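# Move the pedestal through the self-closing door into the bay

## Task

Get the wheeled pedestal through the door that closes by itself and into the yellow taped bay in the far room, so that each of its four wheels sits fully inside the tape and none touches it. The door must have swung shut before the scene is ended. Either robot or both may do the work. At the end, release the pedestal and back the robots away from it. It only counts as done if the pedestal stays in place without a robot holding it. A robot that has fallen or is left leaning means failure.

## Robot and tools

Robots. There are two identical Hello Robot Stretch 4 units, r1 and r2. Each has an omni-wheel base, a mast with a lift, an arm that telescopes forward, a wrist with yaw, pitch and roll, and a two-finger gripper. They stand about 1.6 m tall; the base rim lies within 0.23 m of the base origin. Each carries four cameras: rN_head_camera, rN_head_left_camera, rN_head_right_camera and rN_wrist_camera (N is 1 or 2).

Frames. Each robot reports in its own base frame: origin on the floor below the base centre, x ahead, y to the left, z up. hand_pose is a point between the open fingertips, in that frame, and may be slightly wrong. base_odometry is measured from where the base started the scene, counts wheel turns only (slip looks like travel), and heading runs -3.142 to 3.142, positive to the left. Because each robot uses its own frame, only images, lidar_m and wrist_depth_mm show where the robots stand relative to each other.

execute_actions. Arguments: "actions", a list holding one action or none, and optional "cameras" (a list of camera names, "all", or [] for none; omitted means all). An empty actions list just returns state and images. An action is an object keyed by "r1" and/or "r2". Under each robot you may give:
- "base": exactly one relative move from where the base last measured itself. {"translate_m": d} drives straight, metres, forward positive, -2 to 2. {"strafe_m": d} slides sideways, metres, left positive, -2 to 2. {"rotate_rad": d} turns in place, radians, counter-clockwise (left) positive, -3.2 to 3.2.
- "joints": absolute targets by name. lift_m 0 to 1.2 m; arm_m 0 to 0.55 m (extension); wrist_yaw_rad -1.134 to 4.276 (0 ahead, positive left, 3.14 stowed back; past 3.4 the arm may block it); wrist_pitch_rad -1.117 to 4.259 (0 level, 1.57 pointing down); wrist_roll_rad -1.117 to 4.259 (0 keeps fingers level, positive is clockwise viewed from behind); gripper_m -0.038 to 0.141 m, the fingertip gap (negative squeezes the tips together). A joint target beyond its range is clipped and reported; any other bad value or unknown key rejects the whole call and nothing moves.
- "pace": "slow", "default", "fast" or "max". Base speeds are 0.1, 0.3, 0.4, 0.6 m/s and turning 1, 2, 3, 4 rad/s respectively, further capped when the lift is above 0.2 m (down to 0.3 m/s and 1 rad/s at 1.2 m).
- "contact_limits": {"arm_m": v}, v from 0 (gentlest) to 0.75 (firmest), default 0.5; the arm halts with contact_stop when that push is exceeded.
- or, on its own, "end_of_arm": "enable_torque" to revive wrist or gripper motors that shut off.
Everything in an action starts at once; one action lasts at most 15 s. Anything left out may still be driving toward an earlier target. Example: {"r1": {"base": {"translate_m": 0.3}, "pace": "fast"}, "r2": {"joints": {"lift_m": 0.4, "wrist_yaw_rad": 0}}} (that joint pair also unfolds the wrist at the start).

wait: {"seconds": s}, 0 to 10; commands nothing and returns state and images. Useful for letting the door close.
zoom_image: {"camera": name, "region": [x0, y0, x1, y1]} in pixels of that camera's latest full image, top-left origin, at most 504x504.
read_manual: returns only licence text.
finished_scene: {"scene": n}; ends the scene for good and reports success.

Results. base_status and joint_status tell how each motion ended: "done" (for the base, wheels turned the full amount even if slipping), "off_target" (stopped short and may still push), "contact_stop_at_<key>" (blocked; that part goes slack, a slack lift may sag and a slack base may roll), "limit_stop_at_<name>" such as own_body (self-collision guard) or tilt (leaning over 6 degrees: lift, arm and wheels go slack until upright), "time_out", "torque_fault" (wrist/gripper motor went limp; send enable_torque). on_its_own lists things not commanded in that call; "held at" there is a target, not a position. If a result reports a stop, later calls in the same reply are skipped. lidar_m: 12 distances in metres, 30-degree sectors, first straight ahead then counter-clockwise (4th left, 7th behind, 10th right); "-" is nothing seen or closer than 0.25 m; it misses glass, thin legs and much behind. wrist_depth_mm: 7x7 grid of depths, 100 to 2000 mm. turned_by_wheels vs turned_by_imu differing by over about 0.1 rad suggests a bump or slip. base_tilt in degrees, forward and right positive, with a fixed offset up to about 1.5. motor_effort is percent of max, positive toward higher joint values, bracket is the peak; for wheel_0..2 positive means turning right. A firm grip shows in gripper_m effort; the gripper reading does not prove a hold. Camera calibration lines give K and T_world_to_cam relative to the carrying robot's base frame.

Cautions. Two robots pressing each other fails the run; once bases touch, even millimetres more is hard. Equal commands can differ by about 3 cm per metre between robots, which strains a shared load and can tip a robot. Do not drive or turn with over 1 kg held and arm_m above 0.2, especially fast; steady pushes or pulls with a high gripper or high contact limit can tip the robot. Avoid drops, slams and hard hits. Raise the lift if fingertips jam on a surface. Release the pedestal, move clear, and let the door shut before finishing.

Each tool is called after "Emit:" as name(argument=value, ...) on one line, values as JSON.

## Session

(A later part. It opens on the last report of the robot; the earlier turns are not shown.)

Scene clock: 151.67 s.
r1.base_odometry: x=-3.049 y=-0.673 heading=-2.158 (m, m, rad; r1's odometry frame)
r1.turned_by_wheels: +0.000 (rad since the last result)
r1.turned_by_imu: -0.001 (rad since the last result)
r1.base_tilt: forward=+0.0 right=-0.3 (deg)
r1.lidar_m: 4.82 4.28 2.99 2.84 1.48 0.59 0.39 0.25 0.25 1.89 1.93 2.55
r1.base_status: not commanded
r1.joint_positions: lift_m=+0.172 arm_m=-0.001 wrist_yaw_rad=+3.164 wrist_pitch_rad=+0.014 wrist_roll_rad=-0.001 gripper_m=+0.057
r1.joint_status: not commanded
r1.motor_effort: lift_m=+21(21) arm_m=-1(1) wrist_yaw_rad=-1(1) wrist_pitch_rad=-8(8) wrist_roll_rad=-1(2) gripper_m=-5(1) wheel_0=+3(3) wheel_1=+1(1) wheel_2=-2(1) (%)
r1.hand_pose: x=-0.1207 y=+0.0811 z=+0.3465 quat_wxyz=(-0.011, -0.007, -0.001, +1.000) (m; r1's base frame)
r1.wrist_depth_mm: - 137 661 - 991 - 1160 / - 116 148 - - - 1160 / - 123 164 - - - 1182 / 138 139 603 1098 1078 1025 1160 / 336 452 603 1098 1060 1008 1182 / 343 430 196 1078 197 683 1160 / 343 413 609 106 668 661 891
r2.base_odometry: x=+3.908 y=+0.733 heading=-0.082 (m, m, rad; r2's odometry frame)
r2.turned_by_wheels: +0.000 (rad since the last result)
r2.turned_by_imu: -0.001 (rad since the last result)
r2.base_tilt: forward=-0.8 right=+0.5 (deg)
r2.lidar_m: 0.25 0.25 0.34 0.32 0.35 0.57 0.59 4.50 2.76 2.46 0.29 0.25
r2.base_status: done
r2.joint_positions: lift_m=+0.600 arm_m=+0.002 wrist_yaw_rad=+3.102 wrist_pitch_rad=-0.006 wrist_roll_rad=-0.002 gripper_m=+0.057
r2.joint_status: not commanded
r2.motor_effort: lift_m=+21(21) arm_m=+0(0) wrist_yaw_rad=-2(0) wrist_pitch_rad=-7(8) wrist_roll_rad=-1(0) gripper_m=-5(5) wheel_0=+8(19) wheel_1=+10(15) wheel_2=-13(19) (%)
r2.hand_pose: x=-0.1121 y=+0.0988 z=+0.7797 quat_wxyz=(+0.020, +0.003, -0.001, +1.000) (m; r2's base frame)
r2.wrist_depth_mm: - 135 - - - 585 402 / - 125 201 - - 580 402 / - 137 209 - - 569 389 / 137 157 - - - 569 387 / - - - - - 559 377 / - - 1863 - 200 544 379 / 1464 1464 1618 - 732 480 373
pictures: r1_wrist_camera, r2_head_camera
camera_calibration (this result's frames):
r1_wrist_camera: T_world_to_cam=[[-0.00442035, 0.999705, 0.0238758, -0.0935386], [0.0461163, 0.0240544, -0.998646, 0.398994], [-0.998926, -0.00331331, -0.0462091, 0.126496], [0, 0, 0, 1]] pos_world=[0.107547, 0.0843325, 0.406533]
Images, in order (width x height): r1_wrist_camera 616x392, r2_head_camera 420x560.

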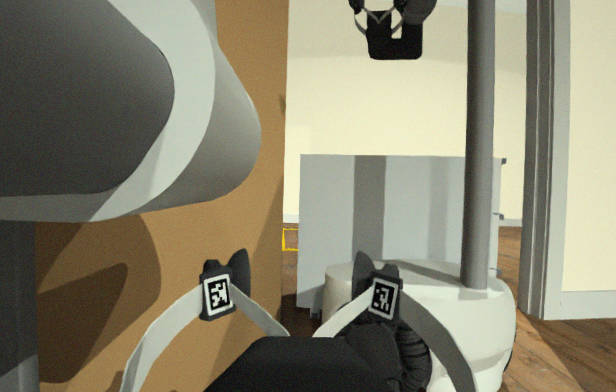

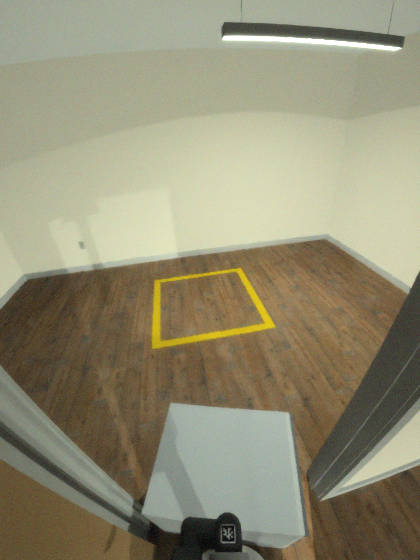

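Emit:
execute_actions(actions=[{"r2":{"base":{"strafe_m":-0.07},"pace":"slow"}}], cameras=[])

Emit:
execute_actions(actions=[{"r2":{"base":{"translate_m":0.25},"pace":"slow"}}], cameras=["r2_head_camera","r1_wrist_camera"])

Scene clock: 156.53 s.
r1.base_odometry: x=-3.049 y=-0.673 heading=-2.158 (m, m, rad; r1's odometry frame)
r1.turned_by_wheels: +0.000 (rad since the last result)
r1.turned_by_imu: -0.001 (rad since the last result)
r1.base_tilt: forward=-0.1 right=-0.3 (deg)
r1.lidar_m: 4.81 4.27 3.01 2.83 1.48 0.62 0.41 0.25 0.25 1.88 1.95 2.57
r1.base_status: not commanded
r1.joint_positions: lift_m=+0.172 arm_m=-0.001 wrist_yaw_rad=+3.164 wrist_pitch_rad=+0.014 wrist_roll_rad=-0.001 gripper_m=+0.057
r1.joint_status: not commanded
r1.motor_effort: lift_m=+21(21) arm_m=-1(1) wrist_yaw_rad=-2(1) wrist_pitch_rad=-8(6) wrist_roll_rad=-1(1) gripper_m=-3(2) wheel_0=+3(3) wheel_1=+1(1) wheel_2=-2(2) (%)
r1.hand_pose: x=-0.1207 y=+0.0811 z=+0.3465 quat_wxyz=(-0.011, -0.007, -0.001, +1.000) (m; r1's base frame)
r1.wrist_depth_mm: - 137 654 - - - 1160 / - 115 147 - - - 1138 / - 123 164 - - - 1160 / 138 139 597 1118 1078 1008 1160 / 338 452 603 1118 1060 991 1182 / 345 433 196 1098 198 654 1182 / 343 410 609 106 707 634 842
r2.base_odometry: x=+3.902 y=+0.663 heading=-0.082 (m, m, rad; r2's odometry frame)
r2.turned_by_wheels: +0.000 (rad since the last result)
r2.turned_by_imu: -0.001 (rad since the last result)
r2.base_tilt: forward=-0.8 right=+0.5 (deg)
r2.lidar_m: 0.25 0.26 0.35 0.40 0.44 0.62 0.64 4.34 2.70 2.40 0.53 0.25
r2.base_status: done
r2.joint_positions: lift_m=+0.600 arm_m=+0.002 wrist_yaw_rad=+3.102 wrist_pitch_rad=-0.006 wrist_roll_rad=-0.002 gripper_m=+0.057
r2.joint_status: not commanded
r2.motor_effort: lift_m=+21(21) arm_m=+0(0) wrist_yaw_rad=+1(1) wrist_pitch_rad=-6(7) wrist_roll_rad=+1(1) gripper_m=-5(5) wheel_0=+11(17) wheel_1=-3(11) wheel_2=-2(12) (%)
r2.hand_pose: x=-0.1121 y=+0.0988 z=+0.7797 quat_wxyz=(+0.020, +0.003, -0.001, +1.000) (m; r2's base frame)
r2.wrist_depth_mm: - 135 - - - 741 512 / - 125 201 - - 732 496 / - 137 210 - - 741 500 / 137 157 - - - 723 488 / - - - - 831 715 484 / - - 1863 - 200 691 473 / 1464 1499 1618 - 732 621 473
pictures: none
No camera images: the call's "cameras" was empty. Leave "cameras" out to get every camera's image.

Scene clock: 160.30 s.
r1.base_odometry: x=-3.049 y=-0.673 heading=-2.158 (m, m, rad; r1's odometry frame)
r1.turned_by_wheels: +0.000 (rad since the last result)
r1.turned_by_imu: -0.001 (rad since the last result)
r1.base_tilt: forward=-0.3 right=-0.3 (deg)
r1.lidar_m: 4.83 4.28 2.99 2.84 1.46 0.85 0.41 0.25 0.25 1.89 1.94 2.57
r1.base_status: not commanded
r1.joint_positions: lift_m=+0.172 arm_m=-0.001 wrist_yaw_rad=+3.164 wrist_pitch_rad=+0.014 wrist_roll_rad=-0.001 gripper_m=+0.057
r1.joint_status: not commanded
r1.motor_effort: lift_m=+21(21) arm_m=-1(1) wrist_yaw_rad=+0(1) wrist_pitch_rad=-6(8) wrist_roll_rad=+1(3) gripper_m=-7(3) wheel_0=+3(3) wheel_1=+1(1) wheel_2=-2(2) (%)
r1.hand_pose: x=-0.1207 y=+0.0811 z=+0.3465 quat_wxyz=(-0.011, -0.007, -0.001, +1.000) (m; r1's base frame)
r1.wrist_depth_mm: - 137 661 - - 976 1160 / - 116 147 - - - 1160 / - 123 164 - - - 1182 / 139 139 597 1308 1308 1336 1182 / 338 452 609 1464 1138 1255 1182 / 343 430 196 1138 197 917 1182 / 342 413 609 106 854 866 891
r2.base_odometry: x=+4.150 y=+0.643 heading=-0.081 (m, m, rad; r2's odometry frame)
r2.turned_by_wheels: +0.001 (rad since the last result)
r2.turned_by_imu: -0.001 (rad since the last result)
r2.base_tilt: forward=-0.8 right=+0.5 (deg)
r2.lidar_m: 0.25 0.25 0.26 0.41 0.42 0.63 0.89 4.25 2.64 2.35 0.38 0.25
r2.base_status: done
r2.joint_positions: lift_m=+0.600 arm_m=+0.002 wrist_yaw_rad=+3.102 wrist_pitch_rad=-0.006 wrist_roll_rad=-0.002 gripper_m=+0.057
r2.joint_status: not commanded
r2.motor_effort: lift_m=+21(20) arm_m=-1(0) wrist_yaw_rad=+0(0) wrist_pitch_rad=-7(7) wrist_roll_rad=-1(0) gripper_m=-5(5) wheel_0=+12(18) wheel_1=+11(14) wheel_2=-14(21) (%)
r2.hand_pose: x=-0.1121 y=+0.0988 z=+0.7797 quat_wxyz=(+0.020, +0.003, -0.001, +1.000) (m; r2's base frame)
r2.wrist_depth_mm: - 135 - - - 691 473 / - 125 202 - - 691 462 / - 137 210 - - 676 459 / 137 157 - - - 676 455 / - - - - 1060 661 445 / - - 1921 1308 200 634 439 / 1464 1499 1618 - 1042 569 439
pictures: r1_wrist_camera, r2_head_camera
camera_calibration (this result's frames):
r1_wrist_camera: T_world_to_cam=[[-0.00442035, 0.999705, 0.0238758, -0.0935386], [0.0461164, 0.0240544, -0.998646, 0.398994], [-0.998926, -0.00331331, -0.0462091, 0.126496], [0, 0, 0, 1]] pos_world=[0.107547, 0.0843325, 0.406533]
Images, in order (width x height): r1_wrist_camera 616x392, r2_head_camera 420x560.

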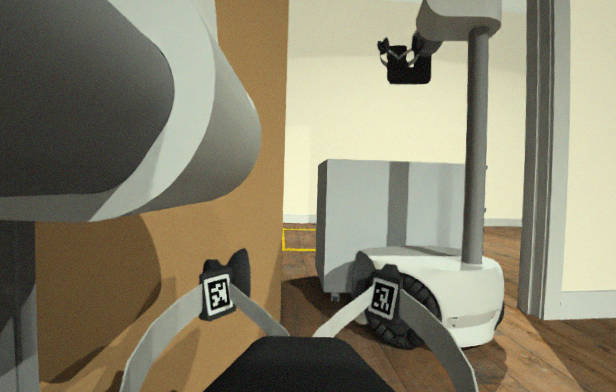

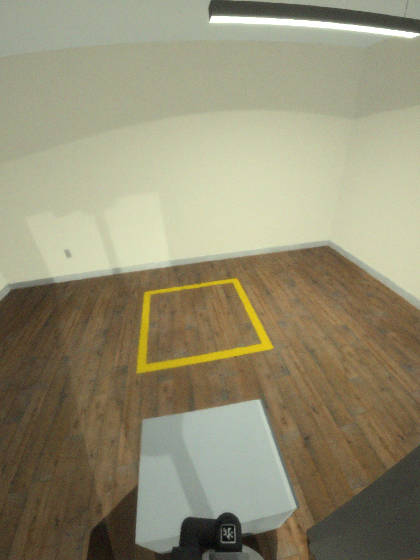

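Emit:
execute_actions(actions=[{"r2":{"base":{"strafe_m":0.06},"pace":"slow"}}], cameras=[])

Emit:
execute_actions(actions=[{"r2":{"base":{"translate_m":0.35},"pace":"default"}}], cameras=["r2_head_camera"])

Scene clock: 166.17 s.
r1.base_odometry: x=-3.049 y=-0.673 heading=-2.158 (m, m, rad; r1's odometry frame)
r1.turned_by_wheels: +0.000 (rad since the last result)
r1.turned_by_imu: -0.001 (rad since the last result)
r1.base_tilt: forward=-0.2 right=-0.4 (deg)
r1.lidar_m: 4.82 4.30 3.00 2.85 1.48 0.83 0.42 0.25 0.25 1.88 1.94 2.56
r1.base_status: not commanded
r1.joint_positions: lift_m=+0.172 arm_m=-0.001 wrist_yaw_rad=+3.164 wrist_pitch_rad=+0.014 wrist_roll_rad=-0.001 gripper_m=+0.057
r1.joint_status: not commanded
r1.motor_effort: lift_m=+21(21) arm_m=-1(1) wrist_yaw_rad=-1(1) wrist_pitch_rad=-5(8) wrist_roll_rad=-1(1) gripper_m=-3(4) wheel_0=+3(3) wheel_1=+1(1) wheel_2=-1(2) (%)
r1.hand_pose: x=-0.1207 y=+0.0811 z=+0.3465 quat_wxyz=(-0.011, -0.007, -0.001, +1.000) (m; r1's base frame)
r1.wrist_depth_mm: - 137 661 - 1205 - 1160 / - 116 148 - - - 1160 / - 123 164 - - - 1160 / 139 139 597 1336 1336 - 1160 / 338 452 603 1430 1118 1336 1182 / 345 433 196 1118 196 1078 1182 / 345 410 609 106 866 854 891
r2.base_odometry: x=+4.155 y=+0.702 heading=-0.081 (m, m, rad; r2's odometry frame)
r2.turned_by_wheels: +0.000 (rad since the last result)
r2.turned_by_imu: -0.001 (rad since the last result)
r2.base_tilt: forward=-0.8 right=+0.5 (deg)
r2.lidar_m: 0.25 0.25 0.25 0.35 0.36 0.56 0.85 4.35 2.68 0.46 0.37 0.25
r2.base_status: done
r2.joint_positions: lift_m=+0.600 arm_m=+0.002 wrist_yaw_rad=+3.102 wrist_pitch_rad=-0.006 wrist_roll_rad=-0.002 gripper_m=+0.057
r2.joint_status: not commanded
r2.motor_effort: lift_m=+21(21) arm_m=+0(0) wrist_yaw_rad=+1(0) wrist_pitch_rad=-7(7) wrist_roll_rad=+0(1) gripper_m=-5(5) wheel_0=-6(13) wheel_1=+11(17) wheel_2=-7(16) (%)
r2.hand_pose: x=-0.1121 y=+0.0988 z=+0.7797 quat_wxyz=(+0.020, +0.003, -0.001, +1.000) (m; r2's base frame)
r2.wrist_depth_mm: - 135 - - 1060 554 379 / - 125 202 - 1025 549 377 / - 137 210 - - 544 366 / 137 157 - - - 539 364 / - - - - 891 525 364 / - - 1863 1098 201 512 359 / 1464 1499 1618 - 991 455 355
pictures: none
No camera images: the call's "cameras" was empty. Leave "cameras" out to get every camera's image.

Scene clock: 168.80 s.
r1.base_odometry: x=-3.049 y=-0.673 heading=-2.158 (m, m, rad; r1's odometry frame)
r1.turned_by_wheels: +0.000 (rad since the last result)
r1.turned_by_imu: -0.001 (rad since the last result)
r1.base_tilt: forward=-0.2 right=-0.4 (deg)
r1.lidar_m: 4.83 4.30 3.00 2.85 1.47 1.16 0.41 0.25 0.26 1.87 1.94 2.56
r1.base_status: not commanded
r1.joint_positions: lift_m=+0.172 arm_m=-0.001 wrist_yaw_rad=+3.164 wrist_pitch_rad=+0.014 wrist_roll_rad=-0.001 gripper_m=+0.057
r1.joint_status: not commanded
r1.motor_effort: lift_m=+21(21) arm_m=-1(1) wrist_yaw_rad=-1(0) wrist_pitch_rad=-8(8) wrist_roll_rad=-3(1) gripper_m=-5(5) wheel_0=+3(3) wheel_1=+1(1) wheel_2=-2(1) (%)
r1.hand_pose: x=-0.1207 y=+0.0811 z=+0.3465 quat_wxyz=(-0.011, -0.007, -0.001, +1.000) (m; r1's base frame)
r1.wrist_depth_mm: - 137 661 - - - 1160 / - 116 148 - 1576 - 1160 / - 123 164 - - - 1160 / 138 139 597 1661 1661 - 1160 / 338 452 609 1708 1281 - 1160 / 345 430 196 1160 197 1281 1182 / 345 410 609 106 878 878 891
r2.base_odometry: x=+4.503 y=+0.674 heading=-0.081 (m, m, rad; r2's odometry frame)
r2.turned_by_wheels: +0.001 (rad since the last result)
r2.turned_by_imu: +0.002 (rad since the last result)
r2.base_tilt: forward=-0.9 right=+0.5 (deg)
r2.lidar_m: 0.25 0.25 0.28 2.40 0.48 0.47 1.17 4.23 0.41 0.42 2.35 0.25
r2.base_status: done
r2.joint_positions: lift_m=+0.600 arm_m=+0.002 wrist_yaw_rad=+3.102 wrist_pitch_rad=-0.006 wrist_roll_rad=-0.002 gripper_m=+0.057
r2.joint_status: not commanded
r2.motor_effort: lift_m=+21(20) arm_m=+0(0) wrist_yaw_rad=+0(0) wrist_pitch_rad=-7(6) wrist_roll_rad=+1(2) gripper_m=-5(5) wheel_0=+10(20) wheel_1=+7(18) wheel_2=-8(25) (%)
r2.hand_pose: x=-0.1121 y=+0.0988 z=+0.7797 quat_wxyz=(+0.020, +0.003, -0.001, +1.000) (m; r2's base frame)
r2.wrist_depth_mm: - 135 - - 1182 512 430 / - 125 201 - 1138 521 427 / - 137 209 - 1098 530 427 / 137 157 - - 1078 530 433 / - - - - 750 530 430 / - - 1863 1464 200 535 418 / 1499 1464 1708 - 904 504 427
pictures: r2_head_camera
Images, in order (width x height): r2_head_camera 420x560.

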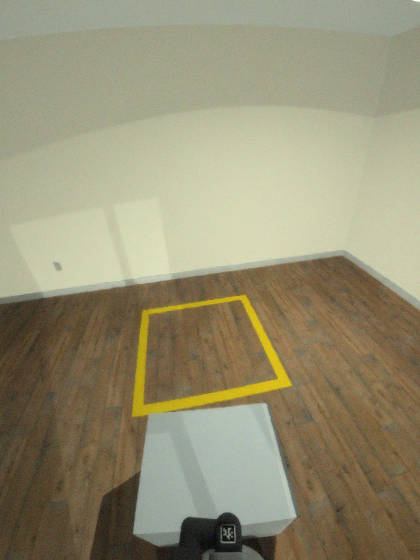

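Emit:
execute_actions(actions=[{"r2":{"base":{"rotate_rad":0.09},"pace":"slow"}}], cameras=[])

Emit:
execute_actions(actions=[{"r1":{"base":{"translate_m":0.45}},"r2":{"base":{"translate_m":0.4},"pace":"default"}}], cameras=["r2_head_camera"])

Scene clock: 173.80 s.
r1.base_odometry: x=-3.049 y=-0.673 heading=-2.158 (m, m, rad; r1's odometry frame)
r1.turned_by_wheels: +0.000 (rad since the last result)
r1.turned_by_imu: -0.001 (rad since the last result)
r1.base_tilt: forward=-0.2 right=-0.4 (deg)
r1.lidar_m: 4.83 4.30 3.01 2.84 1.48 1.18 0.41 0.25 0.26 1.87 1.96 2.57
r1.base_status: not commanded
r1.joint_positions: lift_m=+0.172 arm_m=-0.001 wrist_yaw_rad=+3.164 wrist_pitch_rad=+0.014 wrist_roll_rad=-0.001 gripper_m=+0.057
r1.joint_status: not commanded
r1.motor_effort: lift_m=+21(21) arm_m=-1(1) wrist_yaw_rad=-1(1) wrist_pitch_rad=-8(8) wrist_roll_rad=+0(2) gripper_m=-2(3) wheel_0=+3(3) wheel_1=+1(1) wheel_2=-2(2) (%)
r1.hand_pose: x=-0.1207 y=+0.0811 z=+0.3465 quat_wxyz=(-0.011, -0.007, -0.001, +1.000) (m; r1's base frame)
r1.wrist_depth_mm: - 137 661 - - - 1138 / - 116 148 - 1576 - 1160 / - 123 164 - - - 1160 / 138 139 597 1661 1661 - 1160 / 338 455 609 1708 1255 - 1160 / 345 433 196 1160 198 1308 1182 / 345 410 609 106 878 854 878
r2.base_odometry: x=+4.503 y=+0.674 heading=+0.008 (m, m, rad; r2's odometry frame)
r2.turned_by_wheels: +0.089 (rad since the last result)
r2.turned_by_imu: +0.088 (rad since the last result)
r2.base_tilt: forward=-0.8 right=+0.5 (deg)
r2.lidar_m: 0.25 0.25 0.32 1.22 0.47 0.55 1.19 3.74 0.42 0.55 0.34 0.25
r2.base_status: done
r2.joint_positions: lift_m=+0.600 arm_m=+0.002 wrist_yaw_rad=+3.102 wrist_pitch_rad=-0.006 wrist_roll_rad=-0.002 gripper_m=+0.057
r2.joint_status: not commanded
r2.motor_effort: lift_m=+20(21) arm_m=+0(0) wrist_yaw_rad=-1(1) wrist_pitch_rad=-8(6) wrist_roll_rad=+0(0) gripper_m=-5(6) wheel_0=-4(7) wheel_1=-5(6) wheel_2=-6(11) (%)
r2.hand_pose: x=-0.1121 y=+0.0988 z=+0.7797 quat_wxyz=(+0.020, +0.003, -0.001, +1.000) (m; r2's base frame)
r2.wrist_depth_mm: - 135 - - - 574 466 / - 125 201 - - 574 459 / - 137 211 - - 569 459 / 137 157 - - - 559 445 / - - - - 1118 539 442 / - - 1921 1661 200 569 430 / 1464 1464 1661 - 1308 508 433
pictures: none
No camera images: the call's "cameras" was empty. Leave "cameras" out to get every camera's image.

Scene clock: 176.77 s.
r1.base_odometry: x=-3.298 y=-1.048 heading=-2.157 (m, m, rad; r1's odometry frame)
r1.turned_by_wheels: +0.000 (rad since the last result)
r1.turned_by_imu: +0.000 (rad since the last result)
r1.base_tilt: forward=+0.0 right=-0.3 (deg)
r1.lidar_m: 4.38 4.31 3.03 2.87 2.15 0.60 0.63 1.46 1.94 1.86 1.92 2.48
r1.base_status: done
r1.joint_positions: lift_m=+0.172 arm_m=-0.001 wrist_yaw_rad=+3.164 wrist_pitch_rad=+0.014 wrist_roll_rad=-0.001 gripper_m=+0.057
r1.joint_status: not commanded
r1.motor_effort: lift_m=+21(21) arm_m=-1(1) wrist_yaw_rad=-1(1) wrist_pitch_rad=-9(7) wrist_roll_rad=+0(2) gripper_m=+1(5) wheel_0=+1(2) wheel_1=+2(7) wheel_2=+1(9) (%)
r1.hand_pose: x=-0.1207 y=+0.0811 z=+0.3465 quat_wxyz=(-0.011, -0.007, -0.001, +1.000) (m; r1's base frame)
r1.wrist_depth_mm: - 137 1537 1060 - 1618 1661 / - 116 148 1042 - 1618 1576 / - 123 164 1025 - 1661 1661 / 138 139 1499 1025 - 1661 1661 / 1499 1499 1537 1008 - 1618 1618 / 1060 1182 197 878 198 1336 1255 / 788 788 878 106 866 866 891
r2.base_odometry: x=+4.903 y=+0.678 heading=+0.009 (m, m, rad; r2's odometry frame)
r2.turned_by_wheels: +0.001 (rad since the last result)
r2.turned_by_imu: +0.009 (rad since the last result)
r2.base_tilt: forward=-0.8 right=+0.5 (deg)
r2.lidar_m: 0.25 0.25 0.31 2.44 0.93 0.75 1.15 0.66 0.77 1.72 0.29 0.25
r2.base_status: done
r2.joint_positions: lift_m=+0.600 arm_m=+0.002 wrist_yaw_rad=+3.102 wrist_pitch_rad=-0.006 wrist_roll_rad=-0.002 gripper_m=+0.057
r2.joint_status: not commanded
r2.motor_effort: lift_m=+21(20) arm_m=+0(0) wrist_yaw_rad=+0(2) wrist_pitch_rad=-6(8) wrist_roll_rad=-2(1) gripper_m=-5(5) wheel_0=+10(25) wheel_1=+7(16) wheel_2=-7(24) (%)
r2.hand_pose: x=-0.1121 y=+0.0988 z=+0.7797 quat_wxyz=(+0.020, +0.003, -0.001, +1.000) (m; r2's base frame)
r2.wrist_depth_mm: - 135 - - 960 768 778 / - 125 201 - 960 759 798 / - 137 210 - 960 768 798 / 137 158 - 1756 931 778 809 / - - - 1661 878 778 809 / 1756 - 1863 1336 200 788 809 / 768 1464 1661 - 917 809 831
pictures: r2_head_camera
Images, in order (width x height): r2_head_camera 420x560.

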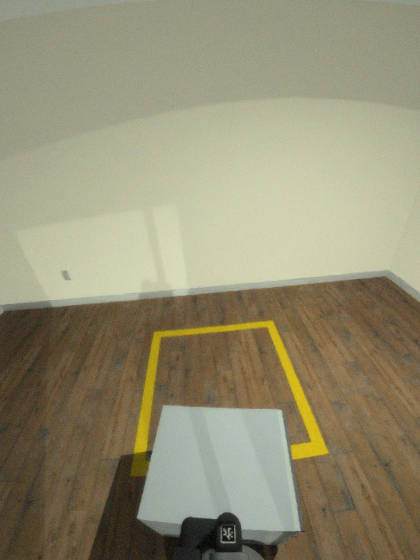

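Emit:
execute_actions(actions=[{"r2":{"base":{"translate_m":0.4},"pace":"default"}}], cameras=["r2_head_camera","r2_head_left_camera"])

Scene clock: 181.27 s.
r1.base_odometry: x=-3.298 y=-1.048 heading=-2.157 (m, m, rad; r1's odometry frame)
r1.turned_by_wheels: +0.000 (rad since the last result)
r1.turned_by_imu: -0.001 (rad since the last result)
r1.base_tilt: forward=-0.2 right=-0.3 (deg)
r1.lidar_m: 4.38 4.35 3.05 2.86 2.15 1.31 1.35 1.47 1.95 1.88 1.93 2.50
r1.base_status: not commanded
r1.joint_positions: lift_m=+0.172 arm_m=-0.001 wrist_yaw_rad=+3.164 wrist_pitch_rad=+0.014 wrist_roll_rad=-0.001 gripper_m=+0.057
r1.joint_status: not commanded
r1.motor_effort: lift_m=+21(21) arm_m=-1(1) wrist_yaw_rad=+0(0) wrist_pitch_rad=-6(9) wrist_roll_rad=+0(4) gripper_m=-1(2) wheel_0=+1(1) wheel_1=+2(2) wheel_2=+0(0) (%)
r1.hand_pose: x=-0.1207 y=+0.0811 z=+0.3465 quat_wxyz=(-0.011, -0.007, -0.001, +1.000) (m; r1's base frame)
r1.wrist_depth_mm: - 137 1499 1537 1397 1308 1618 / - 116 148 1499 1397 1281 1661 / - 123 164 1499 1397 1336 1618 / 138 139 1537 1499 1397 1308 1618 / 1464 1499 1537 1537 1397 1336 1661 / 1042 1205 197 1255 197 1308 1308 / 798 798 891 106 854 866 878
r2.base_odometry: x=+5.302 y=+0.682 heading=+0.010 (m, m, rad; r2's odometry frame)
r2.turned_by_wheels: +0.001 (rad since the last result)
r2.turned_by_imu: +0.006 (rad since the last result)
r2.base_tilt: forward=-0.8 right=+0.6 (deg)
r2.lidar_m: 0.25 0.25 0.31 2.45 1.53 1.10 1.17 1.03 1.29 2.26 0.30 0.25
r2.base_status: done
r2.joint_positions: lift_m=+0.600 arm_m=+0.002 wrist_yaw_rad=+3.102 wrist_pitch_rad=-0.006 wrist_roll_rad=-0.002 gripper_m=+0.057
r2.joint_status: not commanded
r2.motor_effort: lift_m=+21(20) arm_m=+0(0) wrist_yaw_rad=+0(1) wrist_pitch_rad=-6(9) wrist_roll_rad=-4(1) gripper_m=-6(5) wheel_0=+10(24) wheel_1=+9(17) wheel_2=-7(24) (%)
r2.hand_pose: x=-0.1121 y=+0.0988 z=+0.7797 quat_wxyz=(+0.020, +0.003, -0.001, +1.000) (m; r2's base frame)
r2.wrist_depth_mm: - 135 1336 1281 1205 1138 1205 / - 125 202 1281 1205 1182 1205 / - 137 210 1308 1182 1160 1229 / 137 157 1366 1308 1229 1205 1255 / 1025 1464 1366 1336 1182 1205 1255 / 1042 1078 1366 1308 200 1229 1281 / 1042 1078 1464 - 1182 1255 1281
pictures: r2_head_camera, r2_head_left_camera
Images, in order (width x height): r2_head_camera 420x560, r2_head_left_camera 420x672.

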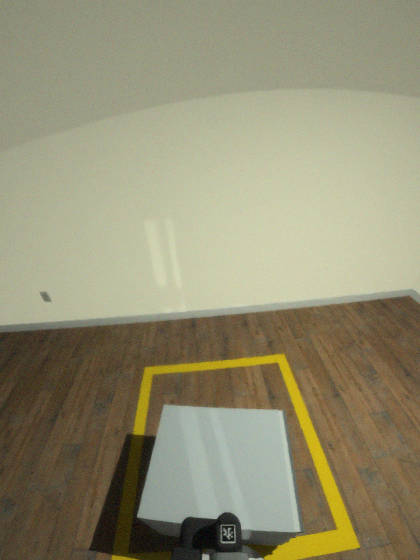

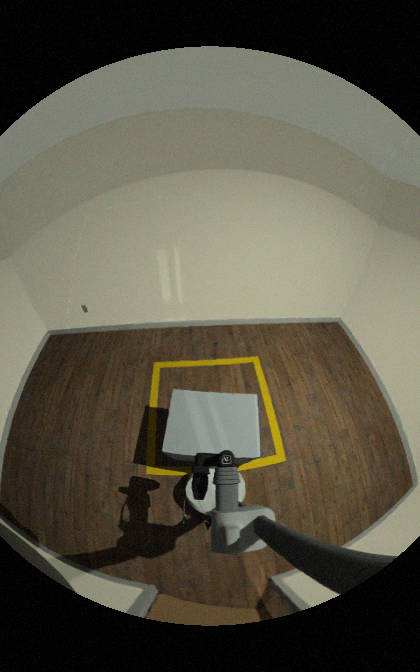

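Emit:
execute_actions(actions=[{"r2":{"base":{"translate_m":0.25},"pace":"default"}}], cameras=[])

Emit:
execute_actions(actions=[{"r2":{"base":{"translate_m":-0.6},"pace":"fast"}}], cameras=["r2_head_camera","r1_wrist_camera"])

Scene clock: 188.37 s.
r1.base_odometry: x=-3.298 y=-1.048 heading=-2.157 (m, m, rad; r1's odometry frame)
r1.turned_by_wheels: +0.000 (rad since the last result)
r1.turned_by_imu: -0.001 (rad since the last result)
r1.base_tilt: forward=-0.3 right=-0.2 (deg)
r1.lidar_m: 4.38 4.33 3.02 2.86 2.13 1.52 1.41 1.44 1.92 1.86 1.93 2.50
r1.base_status: not commanded
r1.joint_positions: lift_m=+0.172 arm_m=-0.001 wrist_yaw_rad=+3.164 wrist_pitch_rad=+0.014 wrist_roll_rad=-0.001 gripper_m=+0.057
r1.joint_status: not commanded
r1.motor_effort: lift_m=+21(21) arm_m=-1(1) wrist_yaw_rad=+0(1) wrist_pitch_rad=-8(9) wrist_roll_rad=+0(1) gripper_m=-4(2) wheel_0=+1(1) wheel_1=+2(2) wheel_2=+1(1) (%)
r1.hand_pose: x=-0.1207 y=+0.0811 z=+0.3465 quat_wxyz=(-0.011, -0.007, -0.001, +1.000) (m; r1's base frame)
r1.wrist_depth_mm: - 137 1499 1537 1576 1576 1618 / - 116 148 1576 1576 1576 1661 / - 123 164 1537 1576 1618 1661 / 139 139 1576 1576 1618 1618 1618 / 1499 1499 1576 1576 1576 1618 1661 / 1042 1205 196 1255 197 1308 1308 / 809 798 891 106 866 878 891
r2.base_odometry: x=+5.552 y=+0.685 heading=+0.010 (m, m, rad; r2's odometry frame)
r2.turned_by_wheels: +0.001 (rad since the last result)
r2.turned_by_imu: +0.001 (rad since the last result)
r2.base_tilt: forward=-0.8 right=+0.6 (deg)
r2.lidar_m: 0.25 0.25 0.32 2.47 1.91 1.34 1.29 1.21 1.63 2.25 0.28 0.25
r2.base_status: done
r2.joint_positions: lift_m=+0.600 arm_m=+0.002 wrist_yaw_rad=+3.102 wrist_pitch_rad=-0.006 wrist_roll_rad=-0.002 gripper_m=+0.057
r2.joint_status: not commanded
r2.motor_effort: lift_m=+21(21) arm_m=+0(0) wrist_yaw_rad=+0(0) wrist_pitch_rad=-6(8) wrist_roll_rad=-1(2) gripper_m=-5(5) wheel_0=+10(22) wheel_1=+6(17) wheel_2=-7(22) (%)
r2.hand_pose: x=-0.1121 y=+0.0988 z=+0.7797 quat_wxyz=(+0.020, +0.003, -0.001, +1.000) (m; r2's base frame)
r2.wrist_depth_mm: - 135 1366 1397 1430 1464 1464 / - 125 201 1430 1430 1430 1499 / - 137 209 1430 1397 1430 1464 / 137 157 1397 1430 1430 1464 1499 / 1229 1281 1397 1464 1430 1464 1537 / 1255 1308 1430 1464 200 1537 1576 / 1308 1336 1430 - 1499 1499 1576
pictures: none
No camera images: the call's "cameras" was empty. Leave "cameras" out to get every camera's image.

Scene clock: 191.17 s.
r1.base_odometry: x=-3.298 y=-1.048 heading=-2.157 (m, m, rad; r1's odometry frame)
r1.turned_by_wheels: +0.000 (rad since the last result)
r1.turned_by_imu: -0.001 (rad since the last result)
r1.base_tilt: forward=-0.2 right=-0.3 (deg)
r1.lidar_m: 4.38 4.33 3.05 2.85 2.13 1.51 1.41 1.46 1.93 1.87 1.91 2.46
r1.base_status: not commanded
r1.joint_positions: lift_m=+0.172 arm_m=-0.001 wrist_yaw_rad=+3.164 wrist_pitch_rad=+0.014 wrist_roll_rad=-0.001 gripper_m=+0.057
r1.joint_status: not commanded
r1.motor_effort: lift_m=+21(21) arm_m=-1(1) wrist_yaw_rad=-1(1) wrist_pitch_rad=-5(8) wrist_roll_rad=+1(0) gripper_m=-5(0) wheel_0=+1(1) wheel_1=+2(2) wheel_2=+1(1) (%)
r1.hand_pose: x=-0.1207 y=+0.0811 z=+0.3465 quat_wxyz=(-0.011, -0.007, -0.001, +1.000) (m; r1's base frame)
r1.wrist_depth_mm: - 136 1537 1576 1576 1576 1618 / - 116 148 1576 1576 1576 1661 / - 123 164 1576 1576 1618 1661 / 138 139 1576 1576 1576 1618 1618 / 1537 1537 1576 1618 1618 1618 1661 / 1060 1182 196 1281 198 1308 1281 / 798 798 891 106 866 866 891
r2.base_odometry: x=+4.952 y=+0.679 heading=+0.010 (m, m, rad; r2's odometry frame)
r2.turned_by_wheels: +0.000 (rad since the last result)
r2.turned_by_imu: +0.000 (rad since the last result)
r2.base_tilt: forward=-0.8 right=+0.5 (deg)
r2.lidar_m: 0.78 0.86 2.63 2.44 0.99 0.76 0.69 0.69 0.83 1.90 2.36 0.82
r2.base_status: done
r2.joint_positions: lift_m=+0.600 arm_m=+0.002 wrist_yaw_rad=+3.102 wrist_pitch_rad=-0.006 wrist_roll_rad=-0.002 gripper_m=+0.057
r2.joint_status: not commanded
r2.motor_effort: lift_m=+21(21) arm_m=+0(0) wrist_yaw_rad=+0(1) wrist_pitch_rad=-7(7) wrist_roll_rad=+1(1) gripper_m=-5(4) wheel_0=-3(9) wheel_1=-4(12) wheel_2=+1(15) (%)
r2.hand_pose: x=-0.1121 y=+0.0988 z=+0.7797 quat_wxyz=(+0.020, +0.003, -0.001, +1.000) (m; r2's base frame)
r2.wrist_depth_mm: - 135 798 809 842 798 809 / - 125 201 809 854 809 820 / - 137 209 831 854 798 842 / 138 157 809 831 866 820 842 / 741 788 820 831 854 831 854 / 732 788 809 854 200 831 866 / 750 778 820 - 891 854 866
pictures: r1_wrist_camera, r2_head_camera
camera_calibration (this result's frames):
r1_wrist_camera: T_world_to_cam=[[-0.00442035, 0.999705, 0.0238759, -0.0935386], [0.0461163, 0.0240545, -0.998646, 0.398994], [-0.998926, -0.0033133, -0.0462091, 0.126496], [0, 0, 0, 1]] pos_world=[0.107547, 0.0843325, 0.406533]
Images, in order (width x height): r1_wrist_camera 616x392, r2_head_camera 420x560.

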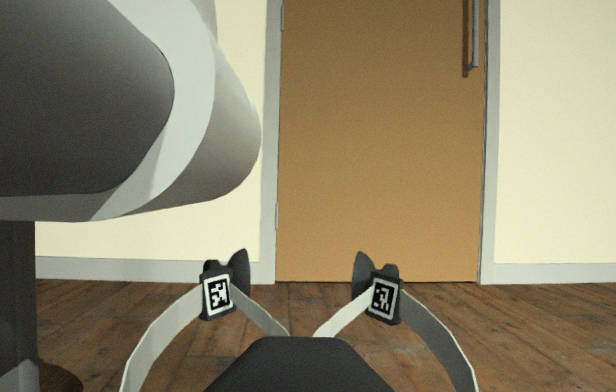

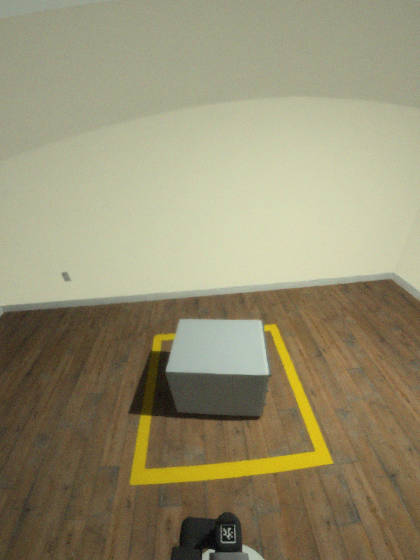

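Emit:
finished_scene(scene=1)

The scene is finished: the task was done.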